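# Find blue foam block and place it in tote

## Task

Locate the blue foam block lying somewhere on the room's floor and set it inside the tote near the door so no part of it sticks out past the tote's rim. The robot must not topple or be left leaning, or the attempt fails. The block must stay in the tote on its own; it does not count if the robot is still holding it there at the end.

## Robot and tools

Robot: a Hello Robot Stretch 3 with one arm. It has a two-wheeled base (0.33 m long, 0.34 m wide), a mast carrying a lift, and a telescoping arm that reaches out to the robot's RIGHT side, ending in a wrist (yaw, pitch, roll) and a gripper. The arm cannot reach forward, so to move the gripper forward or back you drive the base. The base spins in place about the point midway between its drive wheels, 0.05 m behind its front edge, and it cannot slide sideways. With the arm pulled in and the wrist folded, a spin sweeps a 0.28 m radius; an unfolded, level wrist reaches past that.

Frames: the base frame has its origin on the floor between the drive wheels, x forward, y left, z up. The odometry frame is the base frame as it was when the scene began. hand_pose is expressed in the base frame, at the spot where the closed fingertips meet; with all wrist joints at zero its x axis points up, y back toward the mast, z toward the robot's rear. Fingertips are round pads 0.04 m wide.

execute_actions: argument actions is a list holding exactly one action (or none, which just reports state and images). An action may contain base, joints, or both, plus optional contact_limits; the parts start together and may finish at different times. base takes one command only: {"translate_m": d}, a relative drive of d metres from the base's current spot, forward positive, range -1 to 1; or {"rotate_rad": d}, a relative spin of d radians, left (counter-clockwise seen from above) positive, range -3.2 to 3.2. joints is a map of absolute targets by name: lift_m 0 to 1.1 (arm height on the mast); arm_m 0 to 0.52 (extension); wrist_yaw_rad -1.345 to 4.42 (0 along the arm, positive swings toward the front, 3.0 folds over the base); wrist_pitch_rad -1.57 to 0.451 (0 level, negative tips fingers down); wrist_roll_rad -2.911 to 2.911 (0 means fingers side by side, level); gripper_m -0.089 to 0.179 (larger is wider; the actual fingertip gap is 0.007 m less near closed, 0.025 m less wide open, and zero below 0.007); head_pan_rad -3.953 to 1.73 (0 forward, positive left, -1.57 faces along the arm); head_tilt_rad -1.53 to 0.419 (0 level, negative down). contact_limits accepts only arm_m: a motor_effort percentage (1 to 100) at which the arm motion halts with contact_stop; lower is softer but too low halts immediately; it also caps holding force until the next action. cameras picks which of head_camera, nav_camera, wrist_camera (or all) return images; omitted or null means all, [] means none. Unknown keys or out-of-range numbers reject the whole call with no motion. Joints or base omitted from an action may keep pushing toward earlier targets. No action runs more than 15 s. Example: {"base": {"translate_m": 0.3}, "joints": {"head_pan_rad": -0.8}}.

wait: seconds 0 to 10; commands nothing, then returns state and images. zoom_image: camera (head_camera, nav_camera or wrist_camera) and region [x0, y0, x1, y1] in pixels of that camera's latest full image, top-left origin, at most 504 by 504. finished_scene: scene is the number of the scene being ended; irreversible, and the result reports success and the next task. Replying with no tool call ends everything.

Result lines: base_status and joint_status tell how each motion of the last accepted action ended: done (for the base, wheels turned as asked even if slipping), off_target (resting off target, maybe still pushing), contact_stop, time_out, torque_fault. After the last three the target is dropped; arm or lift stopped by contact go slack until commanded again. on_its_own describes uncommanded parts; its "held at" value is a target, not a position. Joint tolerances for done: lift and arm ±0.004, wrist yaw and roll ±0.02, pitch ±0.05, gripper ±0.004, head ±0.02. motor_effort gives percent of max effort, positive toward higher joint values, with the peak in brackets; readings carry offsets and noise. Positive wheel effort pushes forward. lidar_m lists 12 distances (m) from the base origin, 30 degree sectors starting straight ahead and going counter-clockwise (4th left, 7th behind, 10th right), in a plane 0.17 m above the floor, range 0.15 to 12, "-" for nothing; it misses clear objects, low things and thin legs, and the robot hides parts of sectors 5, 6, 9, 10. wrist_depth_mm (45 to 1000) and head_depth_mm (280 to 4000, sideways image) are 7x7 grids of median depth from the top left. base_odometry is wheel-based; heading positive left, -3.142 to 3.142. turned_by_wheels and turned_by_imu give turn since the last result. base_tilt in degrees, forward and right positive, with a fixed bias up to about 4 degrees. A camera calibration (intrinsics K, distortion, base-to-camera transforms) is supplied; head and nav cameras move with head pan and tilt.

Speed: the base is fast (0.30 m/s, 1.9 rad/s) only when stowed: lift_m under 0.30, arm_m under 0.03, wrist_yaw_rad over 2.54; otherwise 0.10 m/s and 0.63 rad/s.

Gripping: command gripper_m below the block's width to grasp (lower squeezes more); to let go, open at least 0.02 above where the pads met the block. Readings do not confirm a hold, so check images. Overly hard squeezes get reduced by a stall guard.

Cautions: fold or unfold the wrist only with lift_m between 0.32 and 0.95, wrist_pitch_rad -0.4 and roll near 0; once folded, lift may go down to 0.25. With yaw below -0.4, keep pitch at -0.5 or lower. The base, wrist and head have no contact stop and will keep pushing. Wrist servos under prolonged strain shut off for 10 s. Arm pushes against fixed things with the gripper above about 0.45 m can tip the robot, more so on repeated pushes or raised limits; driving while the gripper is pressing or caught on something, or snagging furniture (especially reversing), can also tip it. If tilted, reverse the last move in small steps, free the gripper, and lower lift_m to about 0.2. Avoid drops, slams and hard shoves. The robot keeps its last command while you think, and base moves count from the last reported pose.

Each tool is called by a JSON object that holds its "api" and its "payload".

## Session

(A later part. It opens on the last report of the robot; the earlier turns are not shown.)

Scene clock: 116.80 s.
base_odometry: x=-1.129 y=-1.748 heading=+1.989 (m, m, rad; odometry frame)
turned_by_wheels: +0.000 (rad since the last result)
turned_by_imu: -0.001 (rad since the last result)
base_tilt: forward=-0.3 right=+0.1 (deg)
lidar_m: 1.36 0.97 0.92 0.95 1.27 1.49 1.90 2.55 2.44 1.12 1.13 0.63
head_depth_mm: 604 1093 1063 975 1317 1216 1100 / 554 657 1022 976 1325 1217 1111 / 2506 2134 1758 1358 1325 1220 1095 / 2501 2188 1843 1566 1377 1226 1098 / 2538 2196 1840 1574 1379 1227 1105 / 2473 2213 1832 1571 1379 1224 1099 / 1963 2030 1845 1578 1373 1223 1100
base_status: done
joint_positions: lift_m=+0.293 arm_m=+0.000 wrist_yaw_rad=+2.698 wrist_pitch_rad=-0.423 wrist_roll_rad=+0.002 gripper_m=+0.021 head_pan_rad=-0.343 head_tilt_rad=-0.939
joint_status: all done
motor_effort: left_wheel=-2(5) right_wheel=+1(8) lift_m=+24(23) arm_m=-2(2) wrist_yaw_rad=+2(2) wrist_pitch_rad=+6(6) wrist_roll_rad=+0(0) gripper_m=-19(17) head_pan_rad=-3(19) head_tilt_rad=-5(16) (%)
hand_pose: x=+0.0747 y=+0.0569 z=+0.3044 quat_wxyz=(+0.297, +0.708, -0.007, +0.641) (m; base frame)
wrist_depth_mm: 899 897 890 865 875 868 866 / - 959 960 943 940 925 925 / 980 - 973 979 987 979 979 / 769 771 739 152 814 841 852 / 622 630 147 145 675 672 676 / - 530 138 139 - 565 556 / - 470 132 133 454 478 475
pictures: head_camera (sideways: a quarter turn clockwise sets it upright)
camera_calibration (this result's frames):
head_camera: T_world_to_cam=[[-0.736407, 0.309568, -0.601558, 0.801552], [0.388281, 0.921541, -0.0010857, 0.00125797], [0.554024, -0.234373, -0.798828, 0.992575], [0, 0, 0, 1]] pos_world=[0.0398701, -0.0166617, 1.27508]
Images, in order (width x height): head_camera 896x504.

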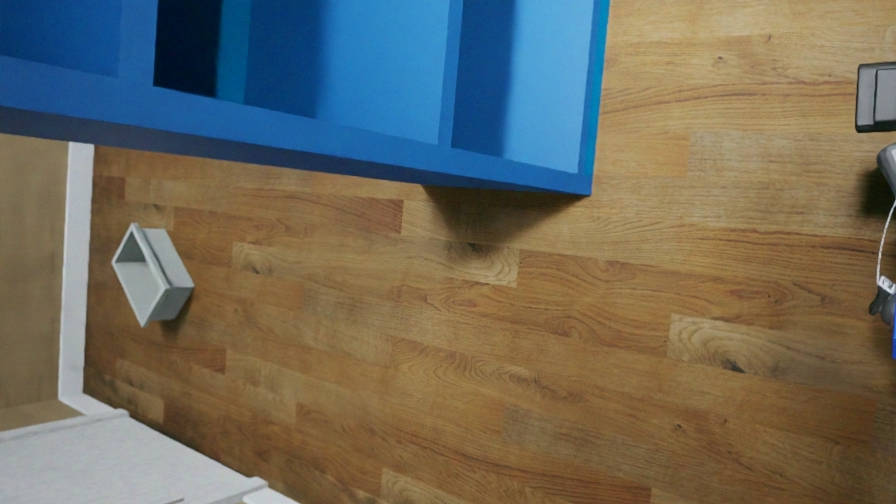

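{"api": "execute_actions", "payload": {"actions": [{"base":{"translate_m":0.72},"joints":{"head_pan_rad":-0.5,"head_tilt_rad":-0.75}}], "cameras": ["head_camera"]}}

Scene clock: 130.03 s.
base_odometry: x=-1.421 y=-1.090 heading=+1.989 (m, m, rad; odometry frame)
turned_by_wheels: +0.000 (rad since the last result)
turned_by_imu: +0.000 (rad since the last result)
base_tilt: forward=-0.3 right=+0.2 (deg)
lidar_m: 0.86 0.61 0.58 0.60 0.80 2.01 2.61 3.12 0.38 0.39 0.53 2.19
head_depth_mm: 1877 2145 2324 1849 1526 1310 1099 / 1883 2143 2316 1870 1534 1313 1147 / 1880 2118 2310 1862 1542 1320 1142 / 1846 2109 2304 1810 1552 1315 1148 / 1859 2115 2296 1866 1550 1325 1148 / 1853 2085 2287 1867 1555 1319 1147 / 1813 1948 1832 1760 1545 1319 1147
base_status: done
joint_positions: lift_m=+0.293 arm_m=+0.000 wrist_yaw_rad=+2.699 wrist_pitch_rad=-0.423 wrist_roll_rad=+0.002 gripper_m=+0.021 head_pan_rad=-0.493 head_tilt_rad=-0.753
joint_status: all done
motor_effort: left_wheel=+0(5) right_wheel=+1(10) lift_m=+24(24) arm_m=-3(2) wrist_yaw_rad=+2(1) wrist_pitch_rad=+6(6) wrist_roll_rad=+0(0) gripper_m=-18(18) head_pan_rad=-3(17) head_tilt_rad=+1(15) (%)
hand_pose: x=+0.0747 y=+0.0569 z=+0.3044 quat_wxyz=(+0.297, +0.708, -0.007, +0.641) (m; base frame)
wrist_depth_mm: 596 586 566 558 566 559 544 / 634 618 610 608 605 596 602 / 669 661 677 651 648 638 647 / 726 703 687 153 697 681 690 / 617 625 147 145 646 679 675 / - 526 138 139 - 555 564 / - 471 132 133 455 488 479
pictures: head_camera (sideways: a quarter turn clockwise sets it upright)
camera_calibration (this result's frames):
head_camera: T_world_to_cam=[[-0.572151, 0.357097, -0.738325, 0.978768], [0.520907, 0.853564, 0.00916592, -0.0128985], [0.633481, -0.379355, -0.674383, 0.830254], [0, 0, 0, 1]] pos_world=[0.0407726, -0.023545, 1.28268]
Images, in order (width x height): head_camera 896x504.

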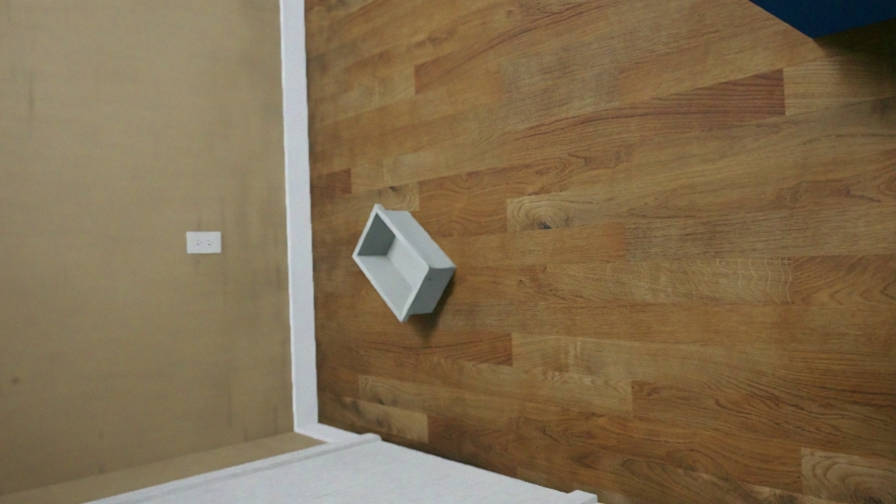

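{"api": "execute_actions", "payload": {"actions": [{"base":{"rotate_rad":-0.5},"joints":{"head_pan_rad":0,"head_tilt_rad":-1.1}}], "cameras": []}}

{"api": "execute_actions", "payload": {"actions": [{"base":{"translate_m":1.0}}], "cameras": ["head_camera"]}}

Scene clock: 136.43 s.
base_odometry: x=-1.421 y=-1.090 heading=+1.489 (m, m, rad; odometry frame)
turned_by_wheels: -0.500 (rad since the last result)
turned_by_imu: -0.499 (rad since the last result)
base_tilt: forward=-0.3 right=+0.2 (deg)
lidar_m: 2.19 0.84 0.61 0.58 0.60 0.82 2.14 2.62 3.14 0.38 0.40 0.54
head_depth_mm: 2021 1805 1592 1422 1077 1100 1080 / 2028 1786 1587 1434 1295 1182 1128 / 2022 1807 1588 1428 1292 1180 - / 2022 1758 1583 1436 1287 1186 - / 2017 1765 1584 1412 1291 1181 - / 2013 1793 1592 1427 1291 1183 1103 / 1962 1752 1585 1424 1296 1182 1093
base_status: done
joint_positions: lift_m=+0.293 arm_m=+0.000 wrist_yaw_rad=+2.699 wrist_pitch_rad=-0.423 wrist_roll_rad=+0.002 gripper_m=+0.021 head_pan_rad=-0.007 head_tilt_rad=-1.086
joint_status: all done
motor_effort: left_wheel=+2(8) right_wheel=-2(9) lift_m=+24(24) arm_m=-2(2) wrist_yaw_rad=+2(2) wrist_pitch_rad=+6(6) wrist_roll_rad=+0(0) gripper_m=-18(18) head_pan_rad=+3(26) head_tilt_rad=-6(23) (%)
hand_pose: x=+0.0747 y=+0.0570 z=+0.3044 quat_wxyz=(+0.297, +0.708, -0.007, +0.641) (m; base frame)
wrist_depth_mm: 484 518 584 664 721 838 985 / 505 559 617 702 818 922 - / 543 603 663 739 899 - - / 584 634 665 152 823 825 852 / 587 623 146 145 655 658 677 / - 529 139 138 - 561 559 / - 461 132 132 460 478 472
pictures: none
No camera images: the call's "cameras" was empty. Leave "cameras" out to get every camera's image.

Scene clock: 141.47 s.
base_odometry: x=-1.340 y=-0.093 heading=+1.490 (m, m, rad; odometry frame)
turned_by_wheels: +0.000 (rad since the last result)
turned_by_imu: -0.001 (rad since the last result)
base_tilt: forward=-0.3 right=+0.1 (deg)
lidar_m: 1.18 0.83 0.60 0.56 0.62 0.84 2.24 0.67 0.79 2.09 1.70 1.23
head_depth_mm: 1170 1414 1590 1429 1294 1183 1090 / 1154 1410 1577 1428 1305 1181 1128 / 1154 1404 1583 1429 1296 1176 - / 1144 1390 1571 1394 1282 1181 - / 1135 1377 1563 1419 1275 1181 - / 1130 1369 1578 1435 1289 1184 1103 / 1120 1356 1565 1426 1288 1182 1090
base_status: done
joint_positions: lift_m=+0.293 arm_m=+0.000 wrist_yaw_rad=+2.699 wrist_pitch_rad=-0.423 wrist_roll_rad=+0.002 gripper_m=+0.021 head_pan_rad=-0.007 head_tilt_rad=-1.087
joint_status: not commanded
motor_effort: left_wheel=+1(9) right_wheel=-2(6) lift_m=+24(24) arm_m=-2(2) wrist_yaw_rad=+2(1) wrist_pitch_rad=+6(6) wrist_roll_rad=+0(0) gripper_m=-17(17) head_pan_rad=+3(3) head_tilt_rad=-5(5) (%)
hand_pose: x=+0.0747 y=+0.0570 z=+0.3044 quat_wxyz=(+0.297, +0.708, -0.007, +0.641) (m; base frame)
wrist_depth_mm: 474 511 580 648 724 829 956 / 514 545 615 699 809 969 955 / 555 578 662 750 880 - - / 582 637 676 153 812 844 886 / 612 613 146 144 665 659 496 / - 530 138 138 - 533 508 / - 466 132 133 459 463 379
pictures: head_camera (sideways: a quarter turn clockwise sets it upright)
camera_calibration (this result's frames):
head_camera: T_world_to_cam=[[-0.877541, 0.0496981, -0.47692, 0.640044], [0.0615694, 0.99806, -0.00928455, 0.0139239], [0.475533, -0.0375112, -0.878898, 1.09713], [0, 0, 0, 1]] pos_world=[0.0390843, -0.00455104, 1.26965]
Images, in order (width x height): head_camera 896x504.

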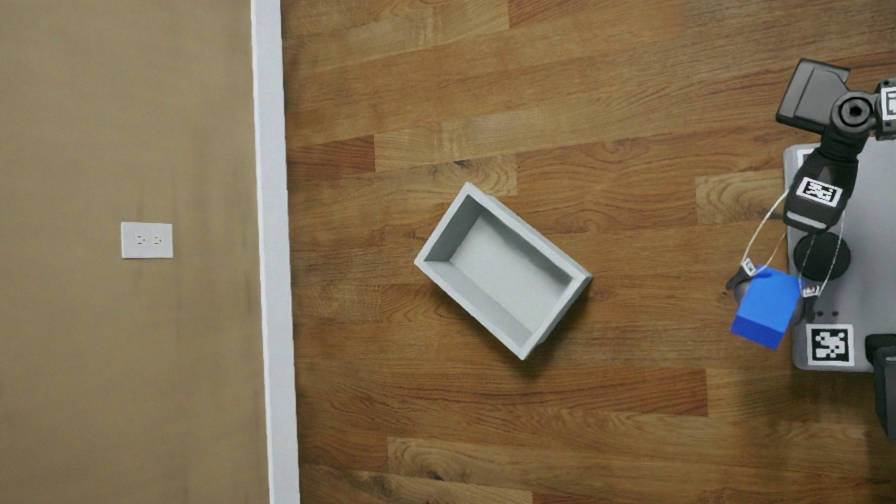

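{"api": "execute_actions", "payload": {"actions": [{"base":{"rotate_rad":1.46},"joints":{"head_pan_rad":-1.5,"arm_m":0.27,"wrist_yaw_rad":0.99,"lift_m":0.31}}], "cameras": []}}

{"api": "execute_actions", "payload": {"actions": [{"joints":{"arm_m":0.335,"wrist_pitch_rad":-1.13,"lift_m":0.28}}], "cameras": ["head_camera","wrist_camera"]}}

Scene clock: 150.90 s.
base_odometry: x=-1.340 y=-0.093 heading=+2.949 (m, m, rad; odometry frame)
turned_by_wheels: +1.460 (rad since the last result)
turned_by_imu: +1.461 (rad since the last result)
base_tilt: forward=-0.3 right=+0.2 (deg)
lidar_m: 0.56 0.60 0.75 1.59 0.67 0.71 1.50 1.93 1.28 1.18 0.94 0.62
head_depth_mm: 1187 1441 1593 1427 1300 1186 1106 / 1167 1437 1590 1433 1291 1192 - / 1160 1412 1593 1471 1292 1213 - / 1154 1404 1575 1467 1277 1215 - / 1145 1389 1556 1366 1270 1186 1090 / 1130 1361 1565 1417 1296 1179 1084 / 1116 1350 1562 1414 1290 1187 1090
base_status: done
joint_positions: lift_m=+0.310 arm_m=+0.270 wrist_yaw_rad=+0.990 wrist_pitch_rad=-0.422 wrist_roll_rad=+0.002 gripper_m=+0.021 head_pan_rad=-1.493 head_tilt_rad=-1.087
joint_status: all done
motor_effort: left_wheel=-2(8) right_wheel=+1(9) lift_m=+24(24) arm_m=+2(2) wrist_yaw_rad=+0(3) wrist_pitch_rad=+6(6) wrist_roll_rad=+0(0) gripper_m=-18(18) head_pan_rad=-2(33) head_tilt_rad=-5(5) (%)
hand_pose: x=+0.1658 y=-0.5376 z=+0.3215 quat_wxyz=(+0.678, +0.459, -0.538, +0.198) (m; base frame)
wrist_depth_mm: 421 486 558 703 783 635 539 / 445 501 607 771 823 660 555 / 472 538 641 806 835 692 575 / 492 578 642 152 826 710 593 / 527 609 146 145 682 692 615 / 522 551 138 139 - 575 582 / 466 471 451 132 470 484 505
pictures: none
No camera images: the call's "cameras" was empty. Leave "cameras" out to get every camera's image.

Scene clock: 152.53 s.
base_odometry: x=-1.340 y=-0.093 heading=+2.949 (m, m, rad; odometry frame)
turned_by_wheels: +0.000 (rad since the last result)
turned_by_imu: +0.000 (rad since the last result)
base_tilt: forward=-0.3 right=+0.1 (deg)
lidar_m: 0.56 0.60 0.76 1.59 0.67 0.71 1.50 1.93 1.28 0.49 0.94 0.62
head_depth_mm: 1175 1443 1597 1425 1289 1191 1102 / 1174 1420 1584 1428 1291 1195 - / 1165 1413 1602 1471 1298 1214 - / 1152 1394 1572 1467 1275 1215 - / 1144 1390 1571 1427 1273 1183 1092 / 1132 1364 1555 1431 1295 1184 1084 / 1123 1353 1569 1431 1293 1181 1093
base_status: not commanded
joint_positions: lift_m=+0.280 arm_m=+0.335 wrist_yaw_rad=+0.990 wrist_pitch_rad=-1.132 wrist_roll_rad=+0.002 gripper_m=+0.021 head_pan_rad=-1.493 head_tilt_rad=-1.087
joint_status: all done
motor_effort: left_wheel=-2(2) right_wheel=+1(2) lift_m=+16(21) arm_m=+2(3) wrist_yaw_rad=-1(0) wrist_pitch_rad=+0(5) wrist_roll_rad=+0(0) gripper_m=-18(18) head_pan_rad=-2(2) head_tilt_rad=-5(5) (%)
hand_pose: x=+0.0513 y=-0.5277 z=+0.1768 quat_wxyz=(+0.705, +0.617, -0.345, -0.051) (m; base frame)
wrist_depth_mm: 402 410 413 416 425 426 434 / 386 387 394 393 398 406 411 / 362 253 264 248 256 254 387 / 348 261 335 152 349 261 368 / 332 247 146 145 344 256 354 / 314 229 138 139 - 255 333 / 302 233 265 133 309 236 317
pictures: head_camera (sideways: a quarter turn clockwise sets it upright), wrist_camera
camera_calibration (this result's frames):
head_camera: T_world_to_cam=[[-0.0245491, 0.878606, -0.476916, 0.634836], [0.999695, 0.0228926, -0.00928475, 0.00820159], [0.00276022, -0.476999, -0.8789, 1.10002], [0, 0, 0, 1]] pos_world=[0.00434928, -0.0332506, 1.26965]
wrist_camera: T_world_to_cam=[[-0.532942, -0.845723, 0.0269392, -0.430793], [-0.810659, 0.501204, -0.302698, 0.398533], [0.242496, -0.183159, -0.952706, 0.220778], [0, 0, 0, 1]] pos_world=[0.039949, -0.523641, 0.342577]
Images, in order (width x height): head_camera 896x504, wrist_camera 644x364.

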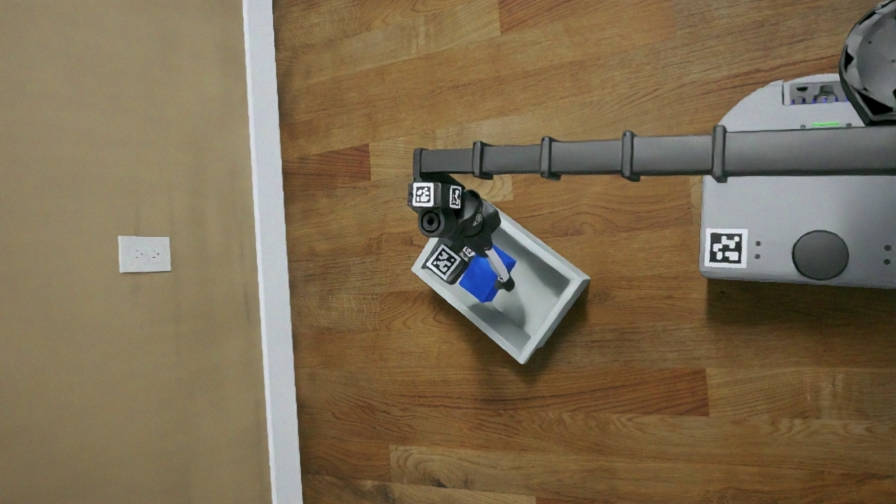

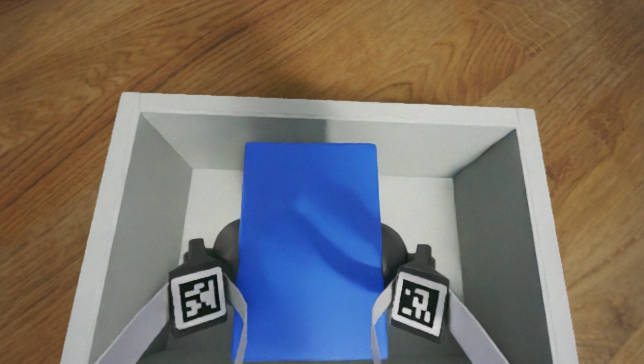

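{"api": "execute_actions", "payload": {"actions": [{"base":{"translate_m":0.015},"joints":{"arm_m":0.355,"lift_m":0.139}}], "cameras": ["head_camera","wrist_camera"]}}

Scene clock: 161.43 s.
base_odometry: x=-1.355 y=-0.090 heading=+2.949 (m, m, rad; odometry frame)
turned_by_wheels: +0.000 (rad since the last result)
turned_by_imu: +0.000 (rad since the last result)
base_tilt: forward=-0.4 right=+0.1 (deg)
lidar_m: 0.55 0.58 0.74 1.54 0.68 0.71 1.51 1.93 1.27 1.18 0.91 0.61
head_depth_mm: 1175 1436 1595 1427 1298 1180 1094 / 1172 1433 1592 1426 1293 1199 - / 1161 1410 1593 1450 1298 1215 - / 1147 1390 1566 1423 1276 1214 - / 1143 1376 1562 1427 1275 1183 1085 / 1126 1367 1556 1431 1292 1180 1089 / 1120 1350 1573 1426 1301 1178 1083
base_status: done
joint_positions: lift_m=+0.139 arm_m=+0.355 wrist_yaw_rad=+0.990 wrist_pitch_rad=-1.133 wrist_roll_rad=+0.002 gripper_m=+0.021 head_pan_rad=-1.493 head_tilt_rad=-1.087
joint_status: all done
motor_effort: left_wheel=-2(3) right_wheel=+2(7) lift_m=+16(16) arm_m=+1(2) wrist_yaw_rad=+0(1) wrist_pitch_rad=+0(0) wrist_roll_rad=+0(0) gripper_m=-18(18) head_pan_rad=-3(2) head_tilt_rad=-5(5) (%)
hand_pose: x=+0.0511 y=-0.5475 z=+0.0357 quat_wxyz=(+0.705, +0.617, -0.345, -0.051) (m; base frame)
wrist_depth_mm: 131 130 129 128 126 125 124 / 164 163 160 159 157 155 152 / 182 208 210 197 206 203 166 / 185 203 201 152 208 209 165 / 185 193 146 146 200 201 165 / 181 186 138 138 - 192 163 / 175 176 176 133 181 184 162
pictures: head_camera (sideways: a quarter turn clockwise sets it upright), wrist_camera
camera_calibration (this result's frames):
head_camera: T_world_to_cam=[[-0.0244125, 0.87861, -0.476916, 0.634835], [0.999698, 0.0227372, -0.00928475, 0.00820157], [0.00268607, -0.476999, -0.8789, 1.10002], [0, 0, 0, 1]] pos_world=[0.00434411, -0.0332503, 1.26965]
wrist_camera: T_world_to_cam=[[-0.532918, -0.845738, 0.0269199, -0.443913], [-0.810929, 0.501382, -0.301678, 0.365675], [0.241643, -0.1826, -0.95303, 0.0831231], [0, 0, 0, 1]] pos_world=[0.0398806, -0.543599, 0.201485]
Images, in order (width x height): head_camera 896x504, wrist_camera 644x364.

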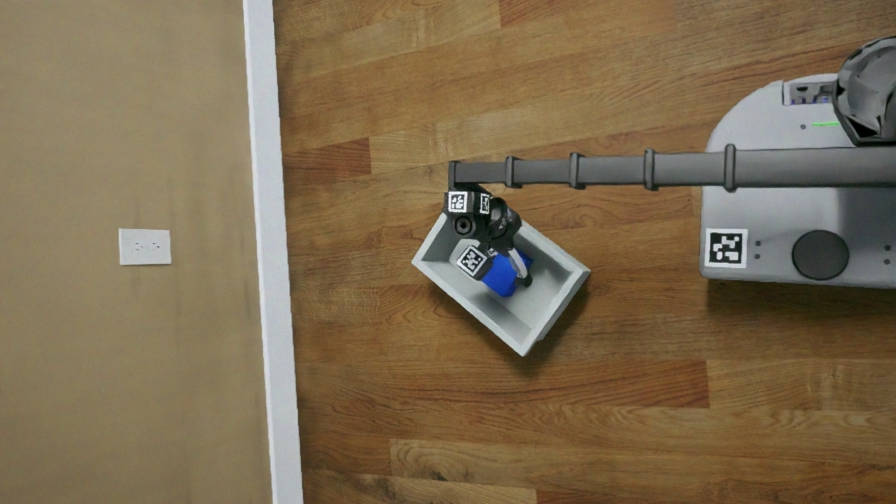

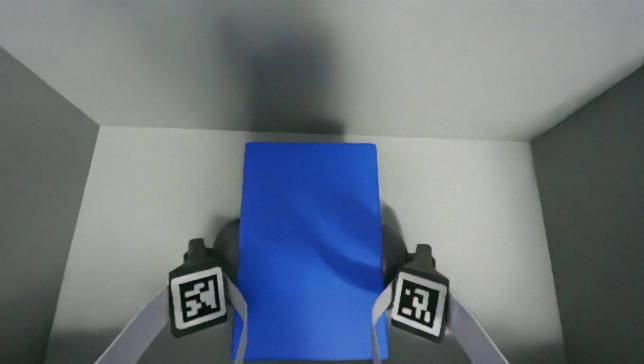

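{"api": "execute_actions", "payload": {"actions": [{"joints":{"lift_m":0.136,"gripper_m":0.11}}], "cameras": []}}

{"api": "execute_actions", "payload": {"actions": [{"joints":{"lift_m":0.26}}], "cameras": ["wrist_camera"]}}

Scene clock: 164.70 s.
base_odometry: x=-1.355 y=-0.090 heading=+2.949 (m, m, rad; odometry frame)
turned_by_wheels: +0.000 (rad since the last result)
turned_by_imu: +0.000 (rad since the last result)
base_tilt: forward=-0.3 right=+0.2 (deg)
lidar_m: 0.55 0.59 0.74 1.55 0.68 0.71 1.51 1.94 1.28 1.18 0.91 0.61
head_depth_mm: 1181 1448 1585 1428 1301 1183 1095 / 1170 1432 1587 1431 1297 1192 - / 1157 1418 1589 1445 1288 1212 - / 1154 1401 1577 1426 1278 1207 - / 1134 1376 1561 1431 1277 1182 1092 / 1126 1363 1557 1430 1291 1176 1085 / 1120 1352 1557 1428 1293 1181 1088
base_status: not commanded
joint_positions: lift_m=+0.136 arm_m=+0.355 wrist_yaw_rad=+0.990 wrist_pitch_rad=-1.133 wrist_roll_rad=+0.002 gripper_m=+0.110 head_pan_rad=-1.493 head_tilt_rad=-1.087
joint_status: all done
motor_effort: left_wheel=-2(2) right_wheel=+2(1) lift_m=+16(16) arm_m=+2(3) wrist_yaw_rad=-1(0) wrist_pitch_rad=+1(1) wrist_roll_rad=+0(0) gripper_m=+0(81) head_pan_rad=-2(2) head_tilt_rad=-5(5) (%)
hand_pose: x=+0.0511 y=-0.5475 z=+0.0327 quat_wxyz=(+0.705, +0.617, -0.345, -0.051) (m; base frame)
wrist_depth_mm: 131 130 130 128 127 125 124 / 164 162 160 158 157 155 153 / 182 204 207 197 206 204 167 / 184 200 198 155 205 206 165 / 183 190 189 149 194 197 164 / 179 - 162 142 186 189 163 / 173 174 174 137 179 178 162
pictures: none
No camera images: the call's "cameras" was empty. Leave "cameras" out to get every camera's image.

Scene clock: 166.67 s.
base_odometry: x=-1.355 y=-0.090 heading=+2.949 (m, m, rad; odometry frame)
turned_by_wheels: +0.000 (rad since the last result)
turned_by_imu: +0.000 (rad since the last result)
base_tilt: forward=-0.3 right=+0.2 (deg)
lidar_m: 0.55 0.59 0.74 1.55 0.68 0.71 1.50 1.94 1.28 1.18 0.92 0.61
head_depth_mm: 1180 1444 1587 1433 1290 1185 1097 / 1164 1428 1602 1426 1301 1202 - / 1158 1414 1587 1438 1297 1216 - / 1150 1395 1575 1455 1275 1215 - / 1139 1382 1567 1426 1282 1183 1089 / 1130 1364 1558 1421 1290 1180 1088 / 1115 1346 1561 1419 1297 1179 1084
base_status: not commanded
joint_positions: lift_m=+0.260 arm_m=+0.355 wrist_yaw_rad=+0.990 wrist_pitch_rad=-1.133 wrist_roll_rad=+0.002 gripper_m=+0.110 head_pan_rad=-1.493 head_tilt_rad=-1.087
joint_status: all done
motor_effort: left_wheel=-2(2) right_wheel=+2(2) lift_m=+24(26) arm_m=+2(2) wrist_yaw_rad=+0(1) wrist_pitch_rad=+1(1) wrist_roll_rad=+0(0) gripper_m=+0(0) head_pan_rad=-2(2) head_tilt_rad=-5(5) (%)
hand_pose: x=+0.0511 y=-0.5475 z=+0.1562 quat_wxyz=(+0.705, +0.617, -0.345, -0.051) (m; base frame)
wrist_depth_mm: 384 382 384 393 400 398 402 / 358 364 366 370 375 378 385 / 341 219 229 222 224 231 361 / 320 259 314 308 304 246 346 / 201 245 314 276 324 240 327 / 191 - 301 261 308 225 310 / 182 283 288 288 292 237 298
pictures: wrist_camera
camera_calibration (this result's frames):
wrist_camera: T_world_to_cam=[[-0.532919, -0.845738, 0.0269199, -0.44716], [-0.81093, 0.501383, -0.301674, 0.402043], [0.24164, -0.182598, -0.953031, 0.198015], [0, 0, 0, 1]] pos_world=[0.0398803, -0.5436, 0.322038]
Images, in order (width x height): wrist_camera 644x364.

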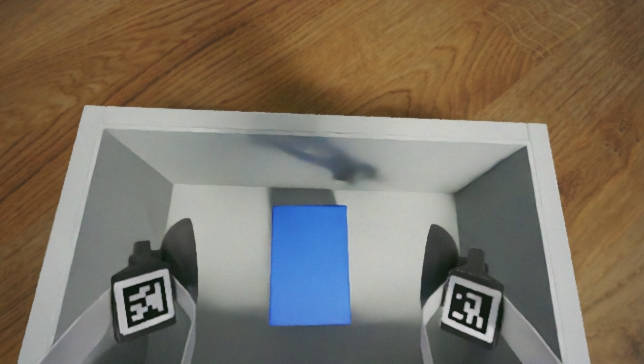

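{"api": "finished_scene", "payload": {"scene": 2}}

The scene is finished: the task was done.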